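## Task

Move the cardboard box onto the coffee table in the neighbouring room. The robot must not tip over or finish leaning, or the attempt fails. The box must rest on the table by itself at the end; if the robot is still what keeps it there, it is not done.

## Robot and tools

ROBOT. A simulated Hello Robot Stretch 3 with a single arm: a two-wheeled base (0.33 m long, 0.34 m wide), a lift sliding on a mast, and a telescoping arm that reaches out to the robot's RIGHT side. The gripper cannot move forward on its own; you drive the base for that. Turning in place pivots about the point midway between the drive wheels, 0.05 m behind the front edge. With the arm pulled in and the wrist folded, a spin sweeps a 0.28 m radius; an unfolded level gripper reaches past that. A loose object may occasionally get nudged by something external.

FRAMES. Base frame: origin on the floor between the drive wheels, x forward, y left, z up. hand_pose is reported in the base frame, located where closed fingertips meet; with all wrist joints at 0 its x points up, y back along the arm toward the mast, z toward the rear. Odometry frame = the base frame at the start of the scene. base_odometry counts wheel rotation only, so slip looks like travel; heading is positive to the left, -3.142 to 3.142.

execute_actions. Argument "actions": a list holding one action or nothing (empty just reports state and images). Optional "cameras": list drawn from head_camera, nav_camera, wrist_camera, all; omitted, null or ["all"] gives every camera, [] gives none; a wrong name rejects the call. An action may contain:
- "base": exactly one of {"translate_m": d}, a straight drive offset in metres from the current position, forward positive, -1 to 1; or {"rotate_rad": d}, an in-place turn offset in radians, left/counter-clockwise positive, -3.2 to 3.2. No sideways motion. Offsets count from the base position in the latest state report.
- "joints": absolute targets keyed by name (one dictionary for the single arm): lift_m 0 to 1.1 (arm height on mast); arm_m 0 to 0.52 (extension); wrist_yaw_rad -1.345 to 4.42 (0 along arm, positive swings toward the front, 3.0 folded over base); wrist_pitch_rad -1.57 to 0.451 (0 level, negative tips down); wrist_roll_rad -2.911 to 2.911 (0 fingers side by side); gripper_m -0.089 to 0.179 (larger is wider; real fingertip gap is about 0.007 less when nearly shut, 0.025 less when fully open, zero below 0.007); head_pan_rad -3.953 to 1.73 (0 forward, positive left, -1.57 faces along the arm); head_tilt_rad -1.53 to 0.419 (negative down). Done tolerances: ±0.004 for lift, arm and gripper, ±0.02 for yaw, roll and head, ±0.05 for pitch.
- "contact_limits": {"arm_m": effort percent 1 to 100}, stopping arm motion when its effort hits that level (negative when retracting); it also caps holding force until the next action. Too low stops immediately.
All motions in an action start together. Anything left out may keep driving to its previous target without status showing it. Unknown keys or out-of-range values reject the call and nothing moves. One action lasts 15 s at most. If a result reports a stop, later motion calls in that same reply are skipped.

wait: {"seconds": 0 to 10}; commands nothing, returns state and images.
zoom_image: {"camera": name, "region": [x0, y0, x1, y1]} in pixels of that camera's latest full image, origin top-left, at most 504 by 504.
finished_scene: {"scene": number of the current scene}; final, reports success and gives the next task. Replying with no tool call ends everything.

RESULTS. base_status / joint_status: "done" (base: wheels turned the commanded amount, even with slip), "off_target" (resting away from target, maybe still pushing), "contact_stop", "time_out", "torque_fault" (old target dropped). Arm and lift contact-stop on firm pushes and then go slack until recommanded; a slack lift may sink under load or be pushed up by closing fingers on a surface. Base, wrist and head have no contact stop. Wrist servos overloaded for several seconds switch off for 10 s. on_its_own lists uncommanded behaviour; "held at" is the held target, not the position. motor_effort: percent of max, positive toward higher values, bracket = peak during last action; readings have bias and noise; an effort outside its rest range suggests contact or load; positive wheel effort pushes forward. lidar_m: 12 distances in metres, 30° sectors, first straight ahead then counter-clockwise (4th left, 7th behind, 10th right), "-" = nothing; plane 0.17 m high, range 0.15–12 m, sees table legs not tops, misses glass and thin legs; the robot blocks parts of sectors 5, 6, 9, 10 when the lift is low. wrist_depth_mm (45–1000) and head_depth_mm (280–4000, image sideways): 7×7 grid of median depths from top-left. base_tilt in degrees (forward/right positive) and turned_by_wheels / turned_by_imu have fixed bias up to about 4°.

GRIPPER. Grip by commanding below the object's width (lower squeezes harder; overly hard triggers a stall guard that weakens grip); release by going at least 0.02 above the contact value. Readings don't prove a hold. Resend a different value to squeeze again.

SAFETY. Fold or unfold the wrist (yaw to 3.0) only with lift 0.32–0.95, pitch -0.4, roll near 0; folded, lift may go down to 0.25. With yaw below -0.4 keep pitch at -0.5 or lower. Fast base (0.30 m/s, 1.9 rad/s) needs lift below 0.30, arm below 0.03, yaw above 2.54; otherwise 0.10 m/s, 0.63 rad/s. Pushing with the gripper above about 0.45 m, raising the contact limit, pushing again after a contact_stop, driving while holding something fixed, or snagging furniture (worst in reverse) can tip the robot. If leaning, back off in small steps, free the gripper, and lower lift to about 0.2. Avoid drops, slips, slams and hard hits; keep actions short in robot time.

Each tool is called after "Call:" by a JSON object that holds its "fn" and its "kwargs".

## Session

Call:
{"fn": "execute_actions", "kwargs": {"actions": []}}

Scene clock: 0.00 s.
base_odometry: x=+0.000 y=+0.000 heading=+0.000 (m, m, rad; odometry frame)
turned_by_wheels: +0.000 (rad since the last result)
turned_by_imu: +0.000 (rad since the last result)
base_tilt: forward=+1.0 right=+0.8 (deg)
lidar_m: 2.56 1.65 1.26 0.95 0.67 0.63 0.65 0.84 0.80 0.82 1.08 2.61
head_depth_mm: 2007 2984 3030 2982 3002 2977 2178 / 2021 3077 3199 3156 3175 3170 2167 / 2025 3109 3304 3328 3353 3164 2144 / 2051 3104 3435 3564 3569 3216 2159 / 2037 2891 3081 3116 3109 2941 2154 / 2053 2576 2635 2664 2631 2650 2133 / 2063 2257 2278 2310 2310 1513 2156
base_status: not commanded
joint_positions: lift_m=+0.531 arm_m=+0.001 wrist_yaw_rad=+2.939 wrist_pitch_rad=-0.418 wrist_roll_rad=+0.010 gripper_m=+0.037 head_pan_rad=+0.016 head_tilt_rad=+0.006
joint_status: not commanded
motor_effort: left_wheel=+0 right_wheel=+0 lift_m=+28 arm_m=+2 wrist_yaw_rad=+0 wrist_pitch_rad=+4 wrist_roll_rad=+0 gripper_m=+1 head_pan_rad=+1 head_tilt_rad=+2 (%)
hand_pose: x=+0.0238 y=+0.0740 z=+0.5435 quat_wxyz=(+0.217, +0.706, +0.075, +0.670) (m; base frame)
wrist_depth_mm: 548 - - - - - - / 561 - - - - - - / 608 - - - - - - / 609 719 - - - - - / 624 780 910 864 891 829 857 / 636 741 - 754 698 748 730 / 650 664 652 649 640 652 638
pictures: head_camera (sideways: a quarter turn clockwise sets it upright), nav_camera (sideways: a quarter turn counterclockwise sets it upright), wrist_camera
Images, in order (width x height): head_camera 896x504, nav_camera 672x504, wrist_camera 644x364.

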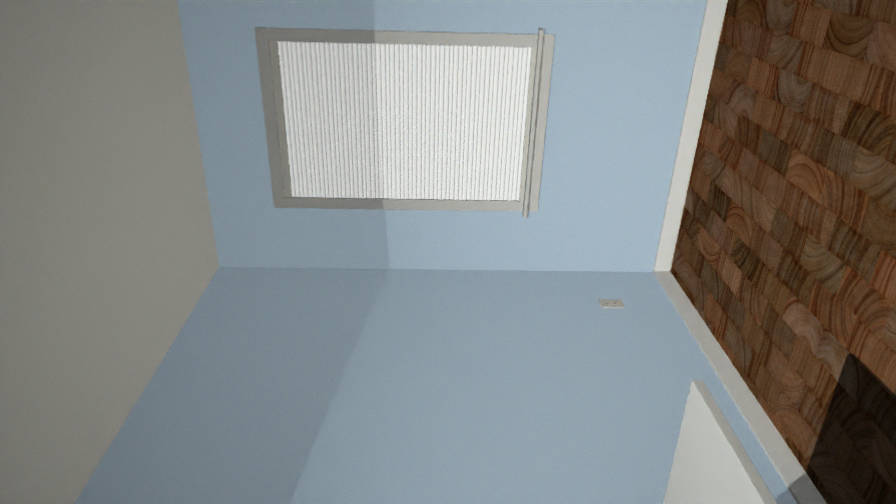

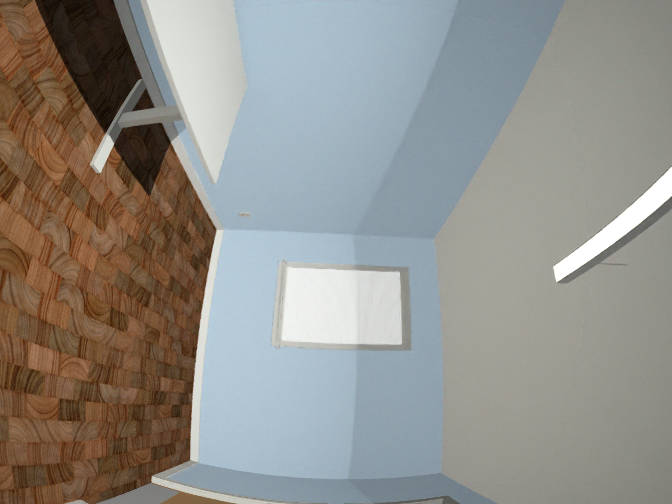

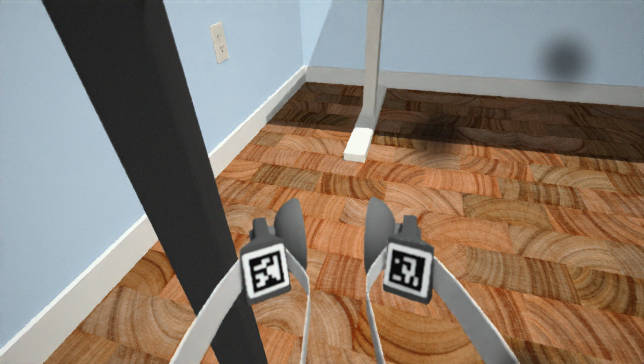

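Call:
{"fn": "execute_actions", "kwargs": {"actions": [{"joints":{"head_pan_rad":-1.57,"head_tilt_rad":-0.7}}], "cameras": ["head_camera","nav_camera"]}}

Call:
{"fn": "execute_actions", "kwargs": {"actions": [{"joints":{"head_pan_rad":-3.1,"head_tilt_rad":-0.7}}], "cameras": ["head_camera","nav_camera"]}}

Call:
{"fn": "execute_actions", "kwargs": {"actions": [{"joints":{"head_pan_rad":1.5,"head_tilt_rad":-0.7}}], "cameras": ["head_camera","nav_camera"]}}

Scene clock: 2.63 s.
base_odometry: x=+0.000 y=+0.000 heading=+0.000 (m, m, rad; odometry frame)
turned_by_wheels: +0.000 (rad since the last result)
turned_by_imu: +0.000 (rad since the last result)
base_tilt: forward=+0.9 right=+0.9 (deg)
lidar_m: 2.57 1.64 1.26 0.95 0.67 0.63 0.65 0.85 0.80 0.82 1.08 2.62
head_depth_mm: 662 735 826 945 1108 1279 1176 / 692 770 873 1004 1184 1328 1169 / 724 815 928 1078 1281 1344 1175 / 760 860 983 1161 1403 1353 1177 / 804 913 1052 1261 1495 1344 1165 / 844 969 1138 1374 1558 1346 1177 / 897 1035 1229 1508 1582 1347 1170
base_status: not commanded
joint_positions: lift_m=+0.531 arm_m=+0.001 wrist_yaw_rad=+2.939 wrist_pitch_rad=-0.418 wrist_roll_rad=+0.010 gripper_m=+0.037 head_pan_rad=-1.563 head_tilt_rad=-0.691
joint_status: all done
motor_effort: left_wheel=+1(1) right_wheel=+0(0) lift_m=+28(28) arm_m=+1(1) wrist_yaw_rad=+0(0) wrist_pitch_rad=+5(4) wrist_roll_rad=+0(0) gripper_m=+1(1) head_pan_rad=-3(37) head_tilt_rad=-2(27) (%)
hand_pose: x=+0.0238 y=+0.0740 z=+0.5435 quat_wxyz=(+0.217, +0.706, +0.075, +0.670) (m; base frame)
wrist_depth_mm: 540 - - - - - - / 560 - - - - - - / 585 - - - - - - / 615 726 - - - - - / 626 775 910 855 864 862 839 / 618 738 - 733 704 747 739 / 638 663 645 651 650 632 639
pictures: head_camera (sideways: a quarter turn clockwise sets it upright), nav_camera (sideways: a quarter turn counterclockwise sets it upright)
Images, in order (width x height): head_camera 896x504, nav_camera 672x504.

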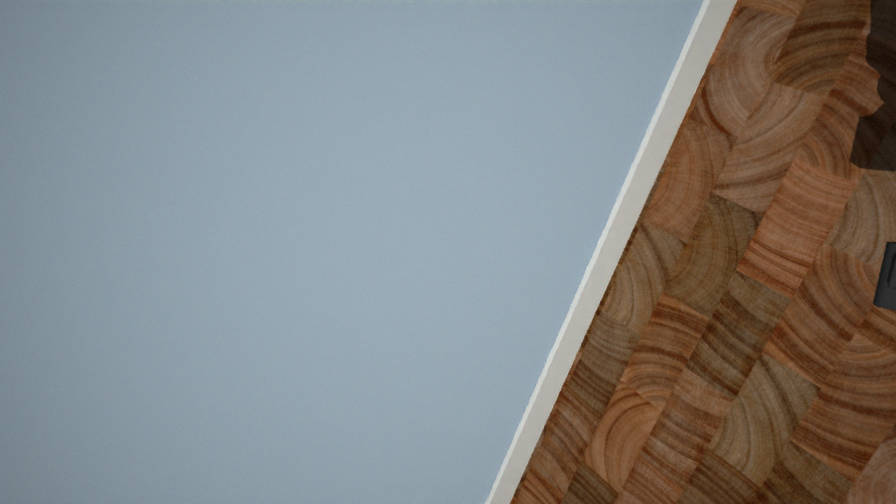

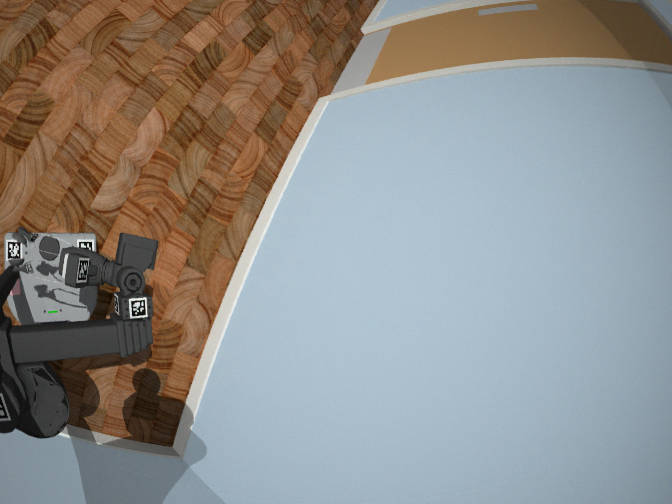

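Scene clock: 3.90 s.
base_odometry: x=+0.000 y=+0.000 heading=+0.000 (m, m, rad; odometry frame)
turned_by_wheels: +0.000 (rad since the last result)
turned_by_imu: +0.000 (rad since the last result)
base_tilt: forward=+0.9 right=+0.9 (deg)
lidar_m: 2.57 1.65 1.26 0.96 0.67 0.63 0.65 0.85 0.80 0.82 1.09 2.62
head_depth_mm: 525 581 651 743 863 1029 1178 / 550 616 691 797 935 1138 1228 / 579 650 740 856 1023 1262 - / 610 689 790 927 1122 1314 1184 / 645 733 852 1018 1254 1344 1177 / 686 786 928 1115 1411 1350 1173 / 736 848 1009 1178 1349 1354 1177
base_status: not commanded
joint_positions: lift_m=+0.531 arm_m=+0.001 wrist_yaw_rad=+2.939 wrist_pitch_rad=-0.418 wrist_roll_rad=+0.010 gripper_m=+0.037 head_pan_rad=-3.093 head_tilt_rad=-0.691
joint_status: all done
motor_effort: left_wheel=+0(1) right_wheel=+0(0) lift_m=+28(28) arm_m=+1(1) wrist_yaw_rad=+0(0) wrist_pitch_rad=+4(5) wrist_roll_rad=+0(0) gripper_m=-1(1) head_pan_rad=-2(36) head_tilt_rad=-2(4) (%)
hand_pose: x=+0.0238 y=+0.0740 z=+0.5435 quat_wxyz=(+0.217, +0.706, +0.075, +0.670) (m; base frame)
wrist_depth_mm: 546 - - - - - - / 571 - - - - - - / 597 - - - - - - / 608 718 - - - - - / 622 779 910 891 897 846 842 / 632 768 - 730 686 733 729 / 631 666 656 648 643 644 648
pictures: head_camera (sideways: a quarter turn clockwise sets it upright), nav_camera (sideways: a quarter turn counterclockwise sets it upright)
Images, in order (width x height): head_camera 896x504, nav_camera 672x504.

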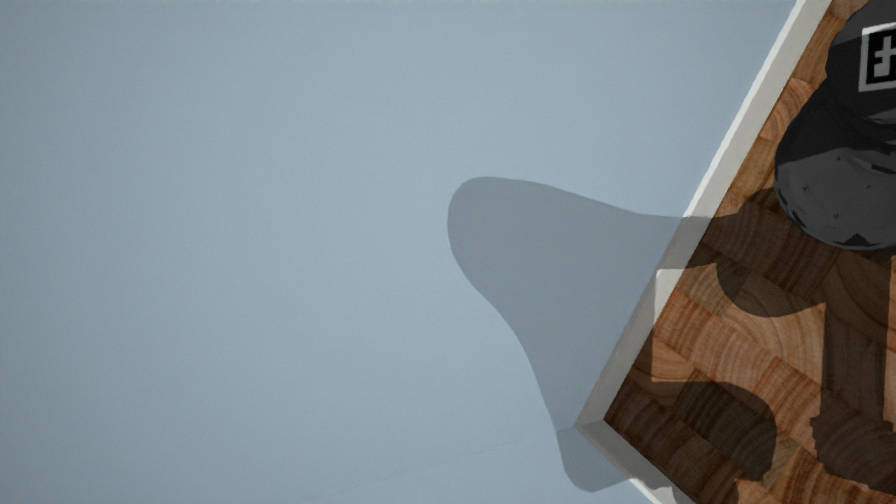

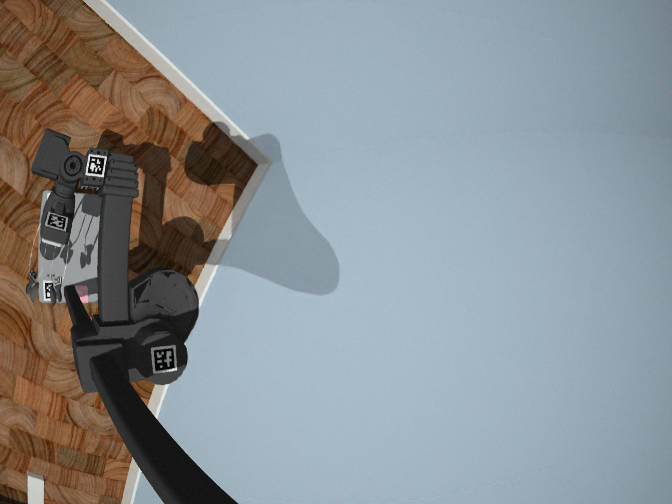

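Scene clock: 6.37 s.
base_odometry: x=+0.000 y=+0.000 heading=+0.000 (m, m, rad; odometry frame)
turned_by_wheels: +0.000 (rad since the last result)
turned_by_imu: +0.000 (rad since the last result)
base_tilt: forward=+0.9 right=+0.9 (deg)
lidar_m: 2.57 1.64 1.26 0.95 0.67 0.64 0.65 0.85 0.80 0.82 1.08 2.62
head_depth_mm: 1426 1522 1107 1927 1600 1356 1177 / 1486 1540 1152 1828 1609 1356 1173 / 1536 1727 1203 1959 1555 1350 1175 / 1472 1652 1905 1888 1592 1350 1180 / 1185 1315 1471 1660 1599 1345 1175 / 999 1087 1189 1314 1451 1354 1198 / 861 924 996 1083 1194 1291 -
base_status: not commanded
joint_positions: lift_m=+0.531 arm_m=+0.001 wrist_yaw_rad=+2.939 wrist_pitch_rad=-0.418 wrist_roll_rad=+0.010 gripper_m=+0.037 head_pan_rad=+1.493 head_tilt_rad=-0.691
joint_status: all done
motor_effort: left_wheel=+0(1) right_wheel=+0(0) lift_m=+28(28) arm_m=+1(1) wrist_yaw_rad=+0(0) wrist_pitch_rad=+4(4) wrist_roll_rad=+0(0) gripper_m=+0(0) head_pan_rad=+3(33) head_tilt_rad=-3(3) (%)
hand_pose: x=+0.0238 y=+0.0740 z=+0.5435 quat_wxyz=(+0.217, +0.706, +0.075, +0.670) (m; base frame)
wrist_depth_mm: 534 - - - - - - / 569 - - - - - - / 591 - - - - - - / 601 726 - - - - - / 614 750 938 847 906 871 861 / 636 747 - 742 694 730 718 / 640 649 657 650 642 622 651
pictures: head_camera (sideways: a quarter turn clockwise sets it upright), nav_camera (sideways: a quarter turn counterclockwise sets it upright)
Images, in order (width x height): head_camera 896x504, nav_camera 672x504.

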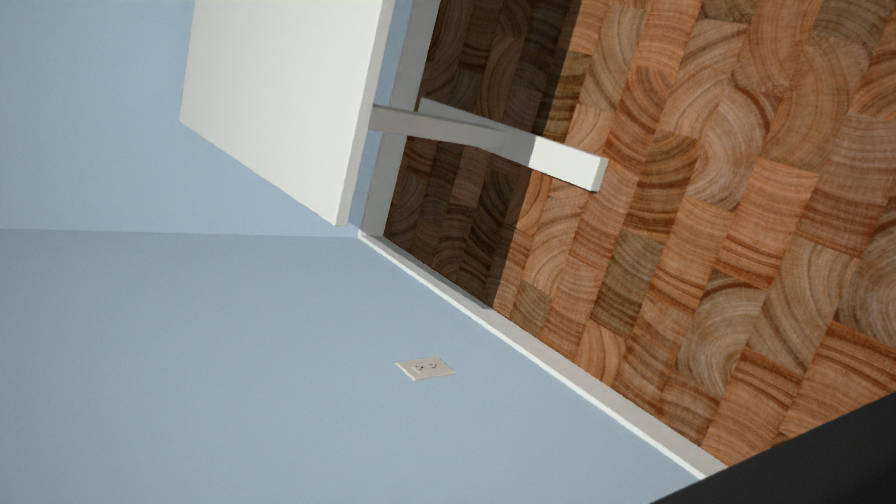

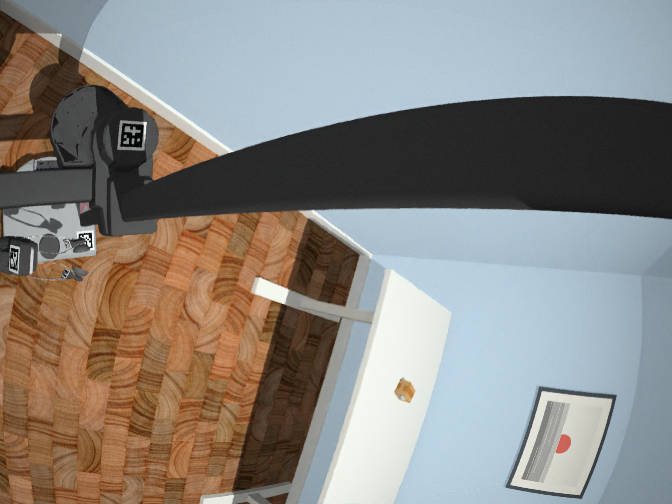

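Call:
{"fn": "execute_actions", "kwargs": {"actions": [{"joints":{"head_pan_rad":0.9,"head_tilt_rad":-0.5}}], "cameras": ["head_camera","nav_camera"]}}

Call:
{"fn": "execute_actions", "kwargs": {"actions": [{"joints":{"head_pan_rad":-0.7,"head_tilt_rad":-0.3}}], "cameras": ["head_camera","nav_camera"]}}

Scene clock: 7.93 s.
base_odometry: x=+0.000 y=+0.000 heading=+0.000 (m, m, rad; odometry frame)
turned_by_wheels: +0.000 (rad since the last result)
turned_by_imu: +0.000 (rad since the last result)
base_tilt: forward=+0.9 right=+0.9 (deg)
lidar_m: 2.56 1.64 1.26 0.96 0.67 0.63 0.65 0.84 0.80 0.82 1.09 2.61
head_depth_mm: 1579 1729 1675 1307 1917 1531 1290 / 1539 1691 1672 1308 1930 1534 1282 / 1521 1634 1672 1229 1907 1526 1274 / 1476 1632 1669 1234 1873 1520 1277 / 1449 1603 1649 1170 1901 1523 1277 / 1420 1576 1650 1169 1915 1527 1276 / 1406 1525 1623 1110 1762 1525 1276
base_status: not commanded
joint_positions: lift_m=+0.531 arm_m=+0.001 wrist_yaw_rad=+2.939 wrist_pitch_rad=-0.418 wrist_roll_rad=+0.010 gripper_m=+0.037 head_pan_rad=+0.907 head_tilt_rad=-0.507
joint_status: all done
motor_effort: left_wheel=+1(1) right_wheel=+0(0) lift_m=+28(28) arm_m=+2(0) wrist_yaw_rad=+0(0) wrist_pitch_rad=+4(5) wrist_roll_rad=+0(0) gripper_m=+0(0) head_pan_rad=-2(26) head_tilt_rad=+3(13) (%)
hand_pose: x=+0.0238 y=+0.0740 z=+0.5435 quat_wxyz=(+0.217, +0.706, +0.075, +0.670) (m; base frame)
wrist_depth_mm: 551 - - - - - - / 570 - - - - - - / 591 - - - - - - / 607 727 - - - - - / 613 780 903 875 896 850 847 / 626 733 - 745 689 713 712 / 639 665 636 661 646 641 627
pictures: head_camera (sideways: a quarter turn clockwise sets it upright), nav_camera (sideways: a quarter turn counterclockwise sets it upright)
Images, in order (width x height): head_camera 896x504, nav_camera 672x504.

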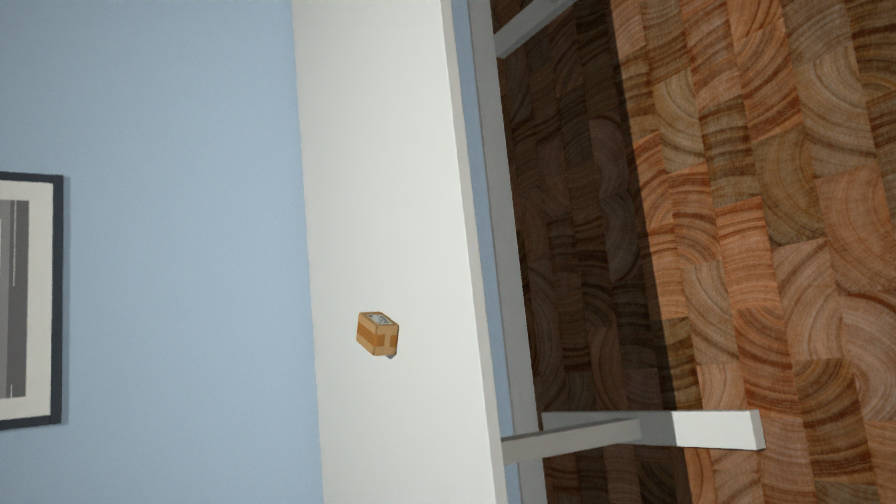

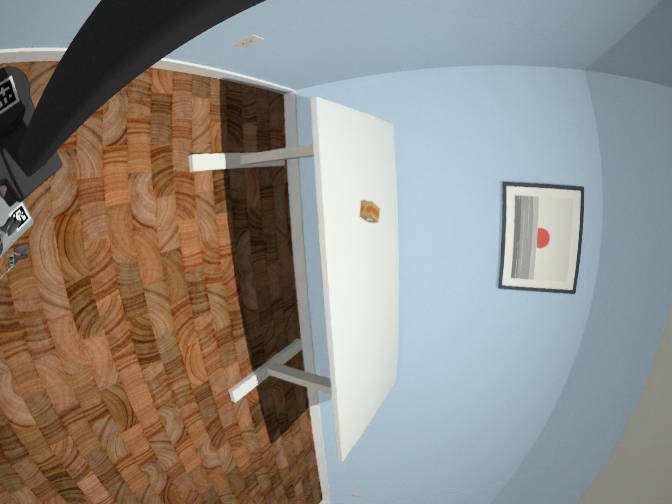

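Scene clock: 9.23 s.
base_odometry: x=+0.000 y=+0.000 heading=+0.000 (m, m, rad; odometry frame)
turned_by_wheels: +0.000 (rad since the last result)
turned_by_imu: +0.000 (rad since the last result)
base_tilt: forward=+0.8 right=+1.0 (deg)
lidar_m: 2.56 1.64 1.26 0.96 0.67 0.63 0.65 0.85 0.80 0.82 1.08 2.62
head_depth_mm: 1468 1414 1450 1477 1514 1560 1454 / 1789 1843 1890 1948 2043 1795 1484 / 2201 2263 2362 2522 2440 1843 1480 / 2764 2975 3134 3331 2483 1844 1473 / 2739 2876 3132 3296 2497 1849 1473 / 2703 2852 3037 3244 2500 1855 1479 / 2635 2785 2936 3109 2517 1865 1471
base_status: not commanded
joint_positions: lift_m=+0.531 arm_m=+0.001 wrist_yaw_rad=+2.939 wrist_pitch_rad=-0.418 wrist_roll_rad=+0.010 gripper_m=+0.037 head_pan_rad=-0.693 head_tilt_rad=-0.310
joint_status: all done
motor_effort: left_wheel=+0(0) right_wheel=+0(0) lift_m=+28(28) arm_m=+1(2) wrist_yaw_rad=+0(0) wrist_pitch_rad=+4(5) wrist_roll_rad=+0(0) gripper_m=+1(0) head_pan_rad=-2(32) head_tilt_rad=+3(14) (%)
hand_pose: x=+0.0238 y=+0.0740 z=+0.5435 quat_wxyz=(+0.217, +0.706, +0.075, +0.670) (m; base frame)
wrist_depth_mm: 545 - - - - - - / 563 - - - - - - / 598 - - - - - - / 608 724 - - - - - / 634 776 929 851 880 868 846 / 641 743 - 747 698 725 739 / 645 658 657 650 645 652 641
pictures: head_camera (sideways: a quarter turn clockwise sets it upright), nav_camera (sideways: a quarter turn counterclockwise sets it upright)
Images, in order (width x height): head_camera 896x504, nav_camera 672x504.

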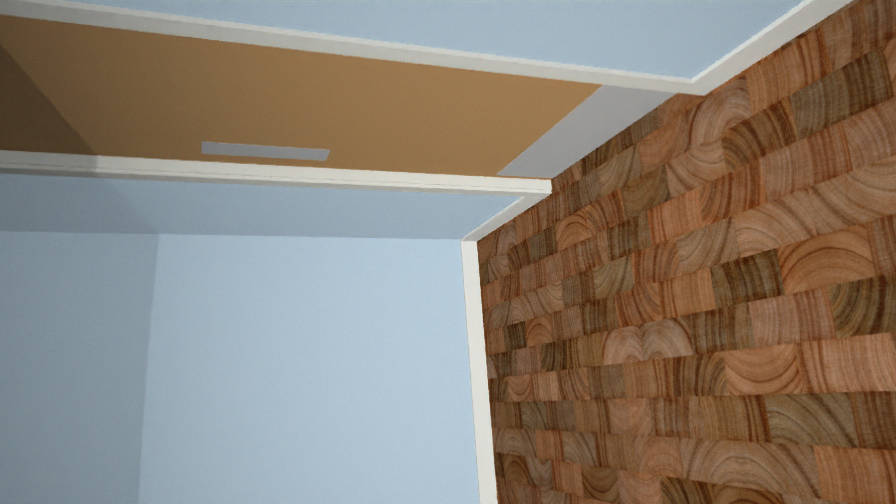

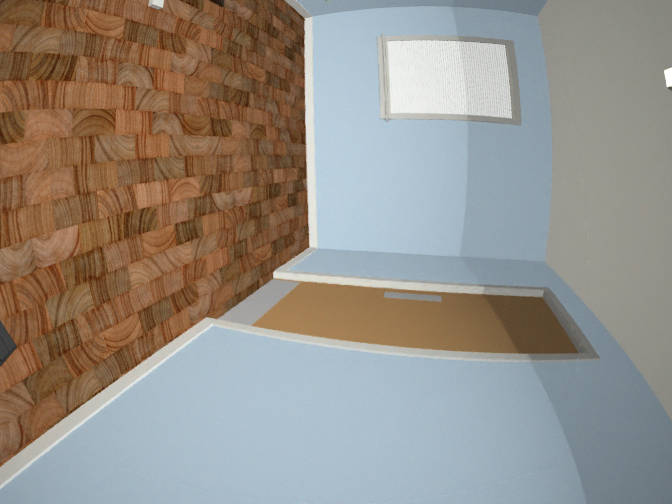

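Call:
{"fn": "execute_actions", "kwargs": {"actions": [{"base":{"rotate_rad":0.57},"joints":{"lift_m":0.95}}], "cameras": []}}

Call:
{"fn": "execute_actions", "kwargs": {"actions": [{"base":{"translate_m":0.32}}], "cameras": []}}

Call:
{"fn": "execute_actions", "kwargs": {"actions": [{"base":{"rotate_rad":2.22},"joints":{"head_pan_rad":-1.57,"head_tilt_rad":-0.6}}]}}

Scene clock: 15.63 s.
base_odometry: x=+0.000 y=+0.000 heading=+0.570 (m, m, rad; odometry frame)
turned_by_wheels: +0.570 (rad since the last result)
turned_by_imu: +0.576 (rad since the last result)
base_tilt: forward=+0.9 right=+0.9 (deg)
lidar_m: 1.64 1.26 0.91 0.66 0.64 0.66 0.83 0.80 0.83 1.13 3.05 2.46
head_depth_mm: 2648 2761 2944 3145 2531 1879 1481 / 2757 2940 3048 3239 2528 1850 1480 / 2818 2998 3130 3353 2547 1842 1473 / 2897 3091 3260 3456 2510 1852 1473 / 3017 3202 3408 3564 2519 1845 1469 / 2964 3070 3192 3277 2509 1839 1469 / 2455 2589 2658 2739 2484 1843 1468
base_status: done
joint_positions: lift_m=+0.950 arm_m=+0.001 wrist_yaw_rad=+2.939 wrist_pitch_rad=-0.419 wrist_roll_rad=+0.010 gripper_m=+0.037 head_pan_rad=-0.693 head_tilt_rad=-0.310
joint_status: all done
motor_effort: left_wheel=-2(5) right_wheel=+2(5) lift_m=+31(32) arm_m=+1(1) wrist_yaw_rad=+0(0) wrist_pitch_rad=+5(5) wrist_roll_rad=+0(0) gripper_m=+1(1) head_pan_rad=-2(3) head_tilt_rad=+4(3) (%)
hand_pose: x=+0.0238 y=+0.0739 z=+0.9623 quat_wxyz=(+0.217, +0.706, +0.076, +0.670) (m; base frame)
wrist_depth_mm: 468 - 659 787 - - - / 498 - 679 858 - - 945 / 536 - 771 917 - - 795 / 563 621 847 - - - - / 588 682 883 - - - - / 631 774 - - - - - / 688 855 - - - - -
pictures: none
No camera images: the call's "cameras" was empty. Leave "cameras" out to get every camera's image.

Scene clock: 19.83 s.
base_odometry: x=+0.269 y=+0.173 heading=+0.570 (m, m, rad; odometry frame)
turned_by_wheels: +0.000 (rad since the last result)
turned_by_imu: +0.000 (rad since the last result)
base_tilt: forward=+0.9 right=+0.7 (deg)
lidar_m: 1.33 1.44 1.03 0.83 0.80 0.82 1.12 1.08 1.12 1.52 2.95 2.06
head_depth_mm: 2495 2641 2803 2971 2510 1865 1481 / 2591 2733 2885 3061 2548 1855 1483 / 2653 2801 3031 3226 2517 1844 1480 / 2759 2913 3147 3311 2521 1859 1472 / 2808 2995 3118 3374 2504 1850 1473 / 2430 2542 2638 2803 2366 1849 1468 / 2074 2153 2189 2320 1236 1865 1429
base_status: done
joint_positions: lift_m=+0.950 arm_m=+0.001 wrist_yaw_rad=+2.939 wrist_pitch_rad=-0.419 wrist_roll_rad=+0.010 gripper_m=+0.037 head_pan_rad=-0.693 head_tilt_rad=-0.310
joint_status: not commanded
motor_effort: left_wheel=-2(3) right_wheel=+2(5) lift_m=+31(31) arm_m=+0(1) wrist_yaw_rad=+0(0) wrist_pitch_rad=+5(5) wrist_roll_rad=+0(0) gripper_m=+0(0) head_pan_rad=-3(2) head_tilt_rad=+4(4) (%)
hand_pose: x=+0.0238 y=+0.0739 z=+0.9623 quat_wxyz=(+0.217, +0.706, +0.076, +0.670) (m; base frame)
wrist_depth_mm: 574 - 794 - - - - / 605 - 821 - - 974 934 / 666 - 907 - - 694 693 / 695 767 - - - - 588 / 747 855 - - - - - / 811 957 - - - - - / 857 - - - - - -
pictures: none
No camera images: the call's "cameras" was empty. Leave "cameras" out to get every camera's image.

Scene clock: 24.33 s.
base_odometry: x=+0.269 y=+0.173 heading=+2.790 (m, m, rad; odometry frame)
turned_by_wheels: +2.220 (rad since the last result)
turned_by_imu: +2.240 (rad since the last result)
base_tilt: forward=+0.9 right=+0.8 (deg)
lidar_m: 0.80 0.86 1.09 1.08 1.16 1.82 2.96 1.33 1.46 1.03 1.01 0.81
head_depth_mm: 1184 1318 1357 978 - - 1180 / 1202 1326 1342 985 847 - 1197 / 1217 1353 1338 981 1699 - - / 1227 1353 1338 976 1689 - - / 1239 1383 1351 975 1442 - 1172 / 1260 1408 1337 967 1698 1494 1164 / 1276 1420 1587 978 1691 1445 1216
base_status: done
joint_positions: lift_m=+0.950 arm_m=+0.001 wrist_yaw_rad=+2.939 wrist_pitch_rad=-0.419 wrist_roll_rad=+0.010 gripper_m=+0.037 head_pan_rad=-1.563 head_tilt_rad=-0.592
joint_status: all done
motor_effort: left_wheel=-2(6) right_wheel=+2(5) lift_m=+31(31) arm_m=+1(1) wrist_yaw_rad=+0(0) wrist_pitch_rad=+5(5) wrist_roll_rad=+0(0) gripper_m=+0(0) head_pan_rad=-2(34) head_tilt_rad=-2(17) (%)
hand_pose: x=+0.0238 y=+0.0739 z=+0.9623 quat_wxyz=(+0.217, +0.706, +0.076, +0.670) (m; base frame)
wrist_depth_mm: 932 - - - - - 841 / - - - - - - 864 / - - - - - - 841 / - - - - - - 864 / - - - - - - 891 / - - - - - - 877 / - - - - - - 899
pictures: head_camera (sideways: a quarter turn clockwise sets it upright), nav_camera (sideways: a quarter turn counterclockwise sets it upright), wrist_camera
Images, in order (width x height): head_camera 896x504, nav_camera 672x504, wrist_camera 644x364.

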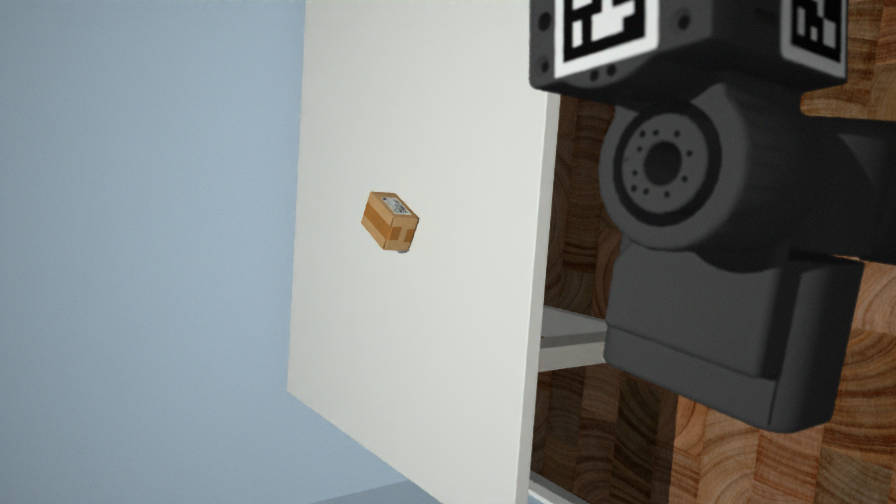

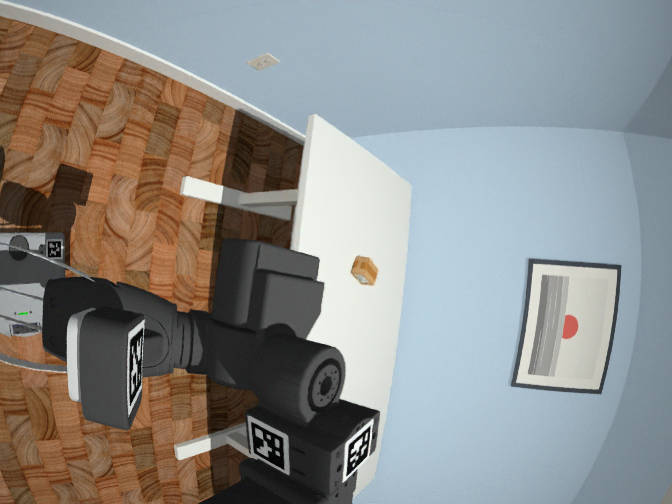

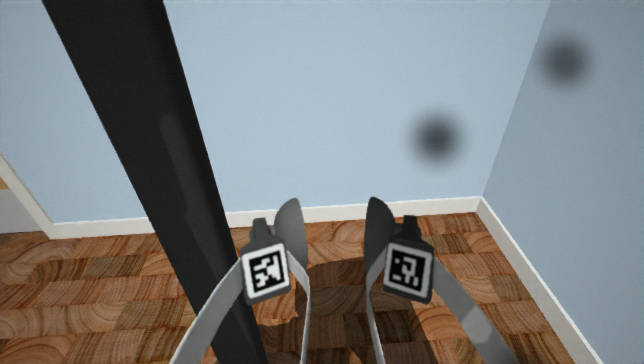

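Call:
{"fn": "execute_actions", "kwargs": {"actions": [{"joints":{"wrist_yaw_rad":0,"wrist_pitch_rad":-0.4,"gripper_m":0.15,"arm_m":0.1,"lift_m":1.0}}]}}

Scene clock: 27.33 s.
base_odometry: x=+0.269 y=+0.173 heading=+2.790 (m, m, rad; odometry frame)
turned_by_wheels: +0.000 (rad since the last result)
turned_by_imu: +0.001 (rad since the last result)
base_tilt: forward=+0.9 right=+0.9 (deg)
lidar_m: 0.80 0.86 1.09 1.08 1.16 1.83 2.96 1.33 1.46 1.03 1.01 0.80
head_depth_mm: 1190 1291 - - 1614 1440 1219 / 1207 1310 - - 1644 1440 1226 / 1215 1339 1439 - - 1441 1229 / 1237 1363 1463 1016 1645 1429 1221 / 1248 1376 1331 961 1494 1437 1215 / 1259 1393 1330 975 1700 1426 1215 / 1273 1424 1582 973 1681 1428 1223
base_status: not commanded
joint_positions: lift_m=+1.000 arm_m=+0.100 wrist_yaw_rad=+0.002 wrist_pitch_rad=-0.419 wrist_roll_rad=+0.010 gripper_m=+0.150 head_pan_rad=-1.563 head_tilt_rad=-0.592
joint_status: all done
motor_effort: left_wheel=-3(2) right_wheel=+3(2) lift_m=+31(32) arm_m=+3(3) wrist_yaw_rad=-3(3) wrist_pitch_rad=+7(7) wrist_roll_rad=+0(0) gripper_m=-1(83) head_pan_rad=-2(2) head_tilt_rad=-3(3) (%)
hand_pose: x=-0.0210 y=-0.4690 z=+1.0123 quat_wxyz=(+0.689, +0.147, -0.694, -0.147) (m; base frame)
wrist_depth_mm: 770 - - - 972 901 879 / 777 - - - - - 954 / 752 - 841 836 838 814 800 / 782 948 669 650 644 647 625 / 810 562 548 541 546 549 533 / 791 - - 504 480 472 462 / 776 - - - - - -
pictures: head_camera (sideways: a quarter turn clockwise sets it upright), nav_camera (sideways: a quarter turn counterclockwise sets it upright), wrist_camera
Images, in order (width x height): head_camera 896x504, nav_camera 672x504, wrist_camera 644x364.

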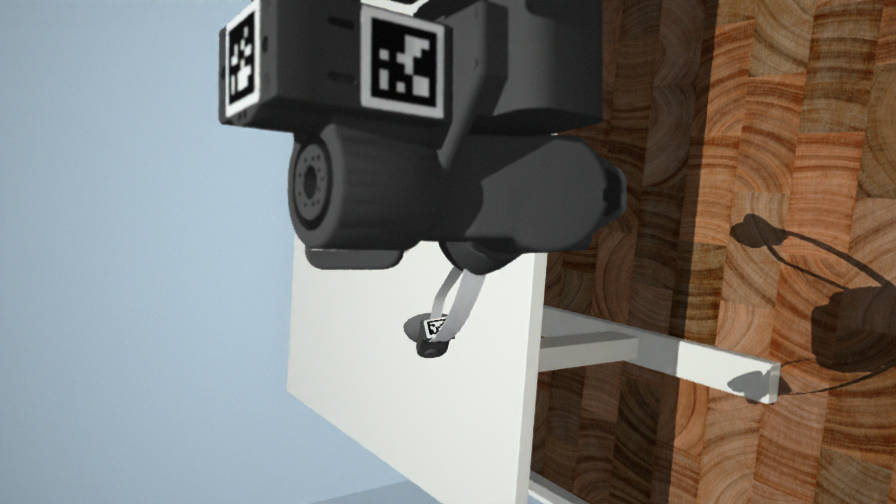

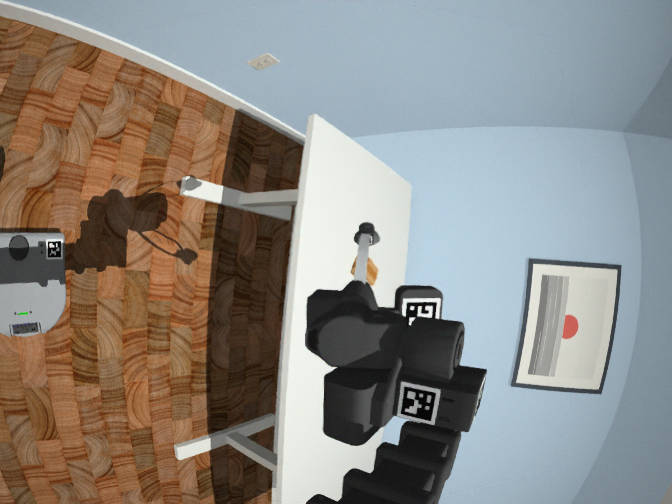

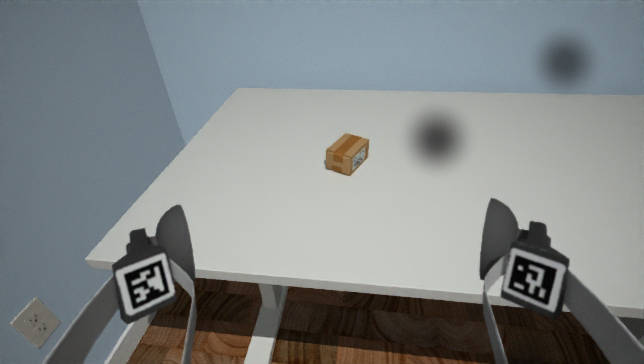

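Call:
{"fn": "execute_actions", "kwargs": {"actions": [{"joints":{"arm_m":0.4,"lift_m":0.93}}]}}

Scene clock: 31.23 s.
base_odometry: x=+0.269 y=+0.173 heading=+2.790 (m, m, rad; odometry frame)
turned_by_wheels: +0.000 (rad since the last result)
turned_by_imu: +0.001 (rad since the last result)
base_tilt: forward=+0.9 right=+1.0 (deg)
lidar_m: 0.80 0.86 1.09 1.08 1.16 1.82 2.96 1.33 1.45 1.03 1.01 0.81
head_depth_mm: 1184 1318 1402 - 1601 1446 1229 / 1212 1303 - 956 1598 1450 1218 / 1222 1320 - 975 1643 1442 1226 / 1229 1357 1334 976 1638 1422 1223 / 1241 1391 1339 975 1499 1442 1226 / 1264 1406 1333 976 1682 1429 1216 / 1284 1430 1583 973 1682 1427 1218
base_status: not commanded
joint_positions: lift_m=+0.930 arm_m=+0.400 wrist_yaw_rad=+0.001 wrist_pitch_rad=-0.419 wrist_roll_rad=+0.010 gripper_m=+0.150 head_pan_rad=-1.563 head_tilt_rad=-0.593
joint_status: all done
motor_effort: left_wheel=-2(2) right_wheel=+2(2) lift_m=+25(25) arm_m=+3(4) wrist_yaw_rad=-1(2) wrist_pitch_rad=+7(7) wrist_roll_rad=+0(0) gripper_m=+1(1) head_pan_rad=-3(2) head_tilt_rad=-3(1) (%)
hand_pose: x=-0.0213 y=-0.7690 z=+0.9425 quat_wxyz=(+0.689, +0.147, -0.695, -0.148) (m; base frame)
wrist_depth_mm: 716 782 726 710 683 678 652 / 719 845 830 780 773 730 713 / 738 896 713 696 679 665 656 / 723 589 551 548 530 533 525 / 712 482 458 427 428 456 443 / 397 - 389 385 386 371 380 / 347 341 337 336 329 330 328
pictures: head_camera (sideways: a quarter turn clockwise sets it upright), nav_camera (sideways: a quarter turn counterclockwise sets it upright), wrist_camera
Images, in order (width x height): head_camera 896x504, nav_camera 672x504, wrist_camera 644x364.

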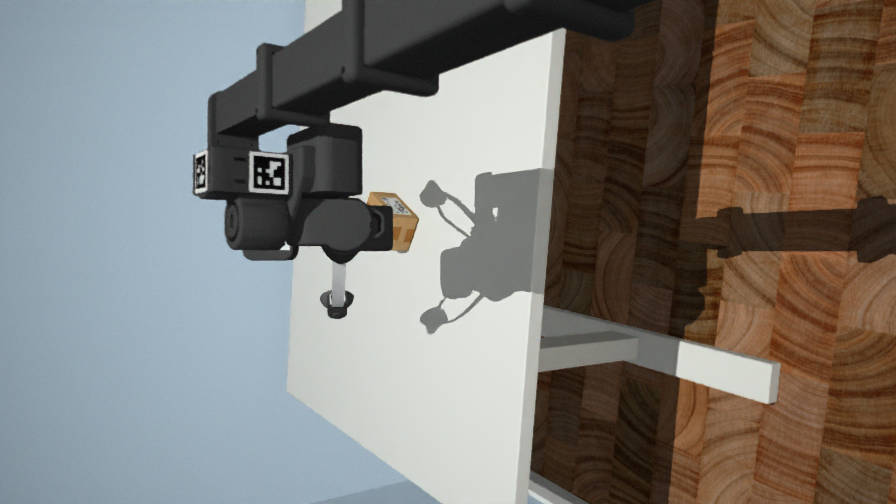

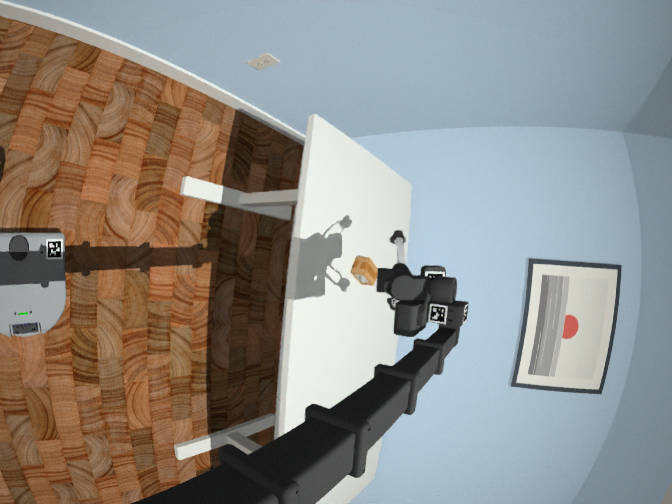

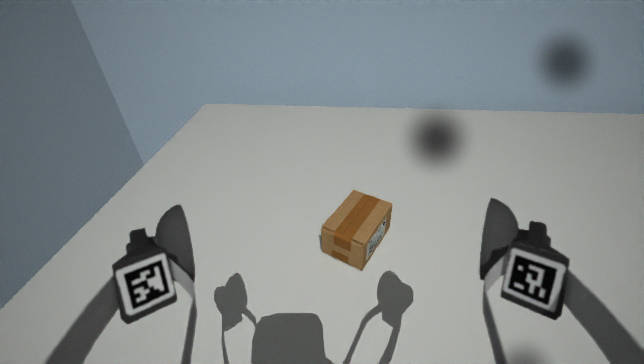

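Call:
{"fn": "execute_actions", "kwargs": {"actions": [{"joints":{"arm_m":0.5,"lift_m":0.81,"wrist_yaw_rad":-0.05}}]}}

Scene clock: 34.03 s.
base_odometry: x=+0.269 y=+0.173 heading=+2.790 (m, m, rad; odometry frame)
turned_by_wheels: +0.000 (rad since the last result)
turned_by_imu: +0.000 (rad since the last result)
base_tilt: forward=+0.9 right=+1.0 (deg)
lidar_m: 0.80 0.86 1.09 1.08 1.17 1.83 2.96 1.33 1.45 1.03 1.01 0.81
head_depth_mm: 1187 1321 1339 981 848 - - / 1201 1324 1420 - 1633 1421 1222 / 1213 1338 1448 948 1643 1442 1227 / 1230 1367 1414 941 1645 1432 1226 / 1246 1387 1336 975 1505 1437 1230 / 1259 1398 1332 972 1678 1427 1225 / 1281 1409 1590 970 1678 1420 1227
base_status: not commanded
joint_positions: lift_m=+0.810 arm_m=+0.500 wrist_yaw_rad=-0.049 wrist_pitch_rad=-0.419 wrist_roll_rad=+0.010 gripper_m=+0.150 head_pan_rad=-1.563 head_tilt_rad=-0.593
joint_status: all done
motor_effort: left_wheel=-2(3) right_wheel=+2(2) lift_m=+25(26) arm_m=+3(6) wrist_yaw_rad=-1(4) wrist_pitch_rad=+7(7) wrist_roll_rad=+0(0) gripper_m=+0(1) head_pan_rad=-2(2) head_tilt_rad=-2(3) (%)
hand_pose: x=-0.0324 y=-0.8687 z=+0.8225 quat_wxyz=(+0.685, +0.130, -0.698, -0.165) (m; base frame)
wrist_depth_mm: 674 673 643 621 625 597 586 / 731 698 627 604 591 586 571 / 716 460 452 449 434 432 418 / 365 366 361 300 337 343 341 / 303 311 296 244 277 294 281 / 259 - 250 250 250 237 247 / 225 220 219 219 215 213 212
pictures: head_camera (sideways: a quarter turn clockwise sets it upright), nav_camera (sideways: a quarter turn counterclockwise sets it upright), wrist_camera
Images, in order (width x height): head_camera 896x504, nav_camera 672x504, wrist_camera 644x364.

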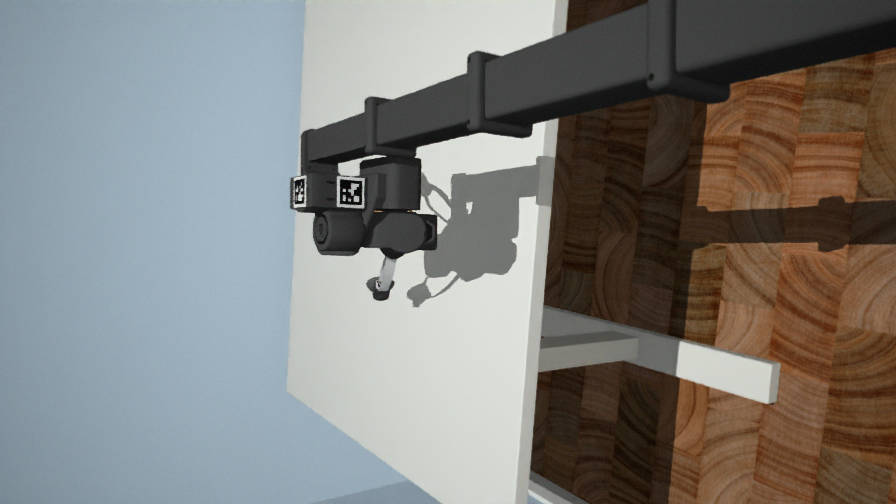

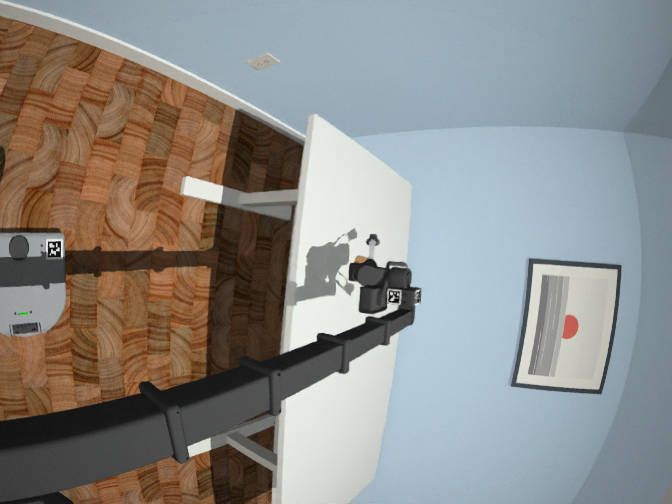

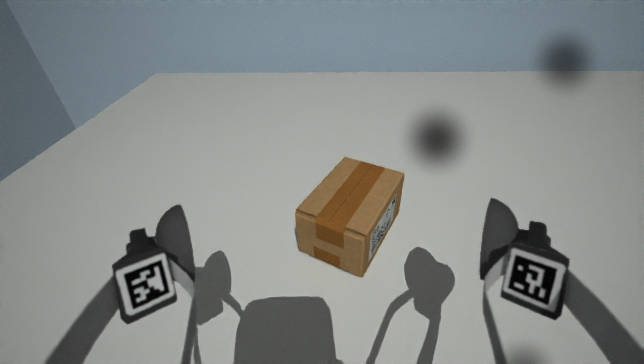

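Call:
{"fn": "execute_actions", "kwargs": {"actions": [{"joints":{"arm_m":0.52,"lift_m":0.755,"wrist_pitch_rad":-0.3,"wrist_yaw_rad":-0.1}}], "cameras": ["wrist_camera","nav_camera"]}}

Scene clock: 36.67 s.
base_odometry: x=+0.269 y=+0.173 heading=+2.790 (m, m, rad; odometry frame)
turned_by_wheels: +0.000 (rad since the last result)
turned_by_imu: +0.000 (rad since the last result)
base_tilt: forward=+0.9 right=+1.0 (deg)
lidar_m: 0.80 0.86 1.09 1.08 1.16 1.82 2.97 1.33 1.46 1.03 1.01 0.81
head_depth_mm: 1183 1306 1343 977 1611 1515 - / 1200 1328 1350 1015 - 1440 1232 / 1212 1345 1420 906 1646 1440 1223 / 1222 1365 1405 938 1650 1428 1221 / 1244 1375 1330 973 1501 1436 1214 / 1261 1396 1342 975 1687 1427 1221 / 1276 1417 1586 974 1692 1428 1224
base_status: not commanded
joint_positions: lift_m=+0.755 arm_m=+0.520 wrist_yaw_rad=-0.098 wrist_pitch_rad=-0.324 wrist_roll_rad=+0.010 gripper_m=+0.150 head_pan_rad=-1.563 head_tilt_rad=-0.593
joint_status: all done
motor_effort: left_wheel=-2(2) right_wheel=+2(2) lift_m=+25(27) arm_m=+4(4) wrist_yaw_rad=-2(3) wrist_pitch_rad=+8(8) wrist_roll_rad=+0(0) gripper_m=+0(1) head_pan_rad=-2(2) head_tilt_rad=-2(2) (%)
hand_pose: x=-0.0445 y=-0.8989 z=+0.7895 quat_wxyz=(+0.688, +0.079, -0.706, -0.149) (m; base frame)
wrist_depth_mm: 609 620 606 590 598 574 580 / 658 654 644 614 622 607 603 / 695 464 453 432 429 421 409 / 340 333 331 232 305 311 310 / 264 278 261 196 247 263 247 / 219 - 216 207 210 203 210 / 194 186 183 182 181 179 177
pictures: nav_camera (sideways: a quarter turn counterclockwise sets it upright), wrist_camera
Images, in order (width x height): nav_camera 672x504, wrist_camera 644x364.

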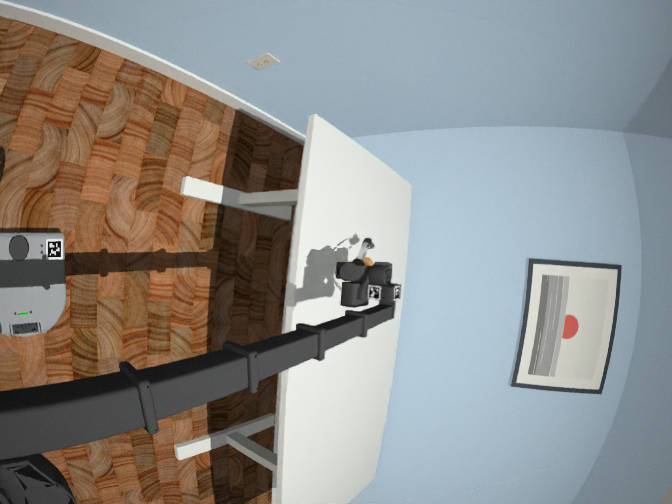

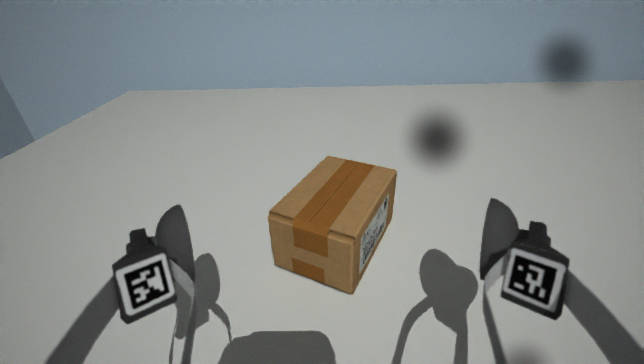

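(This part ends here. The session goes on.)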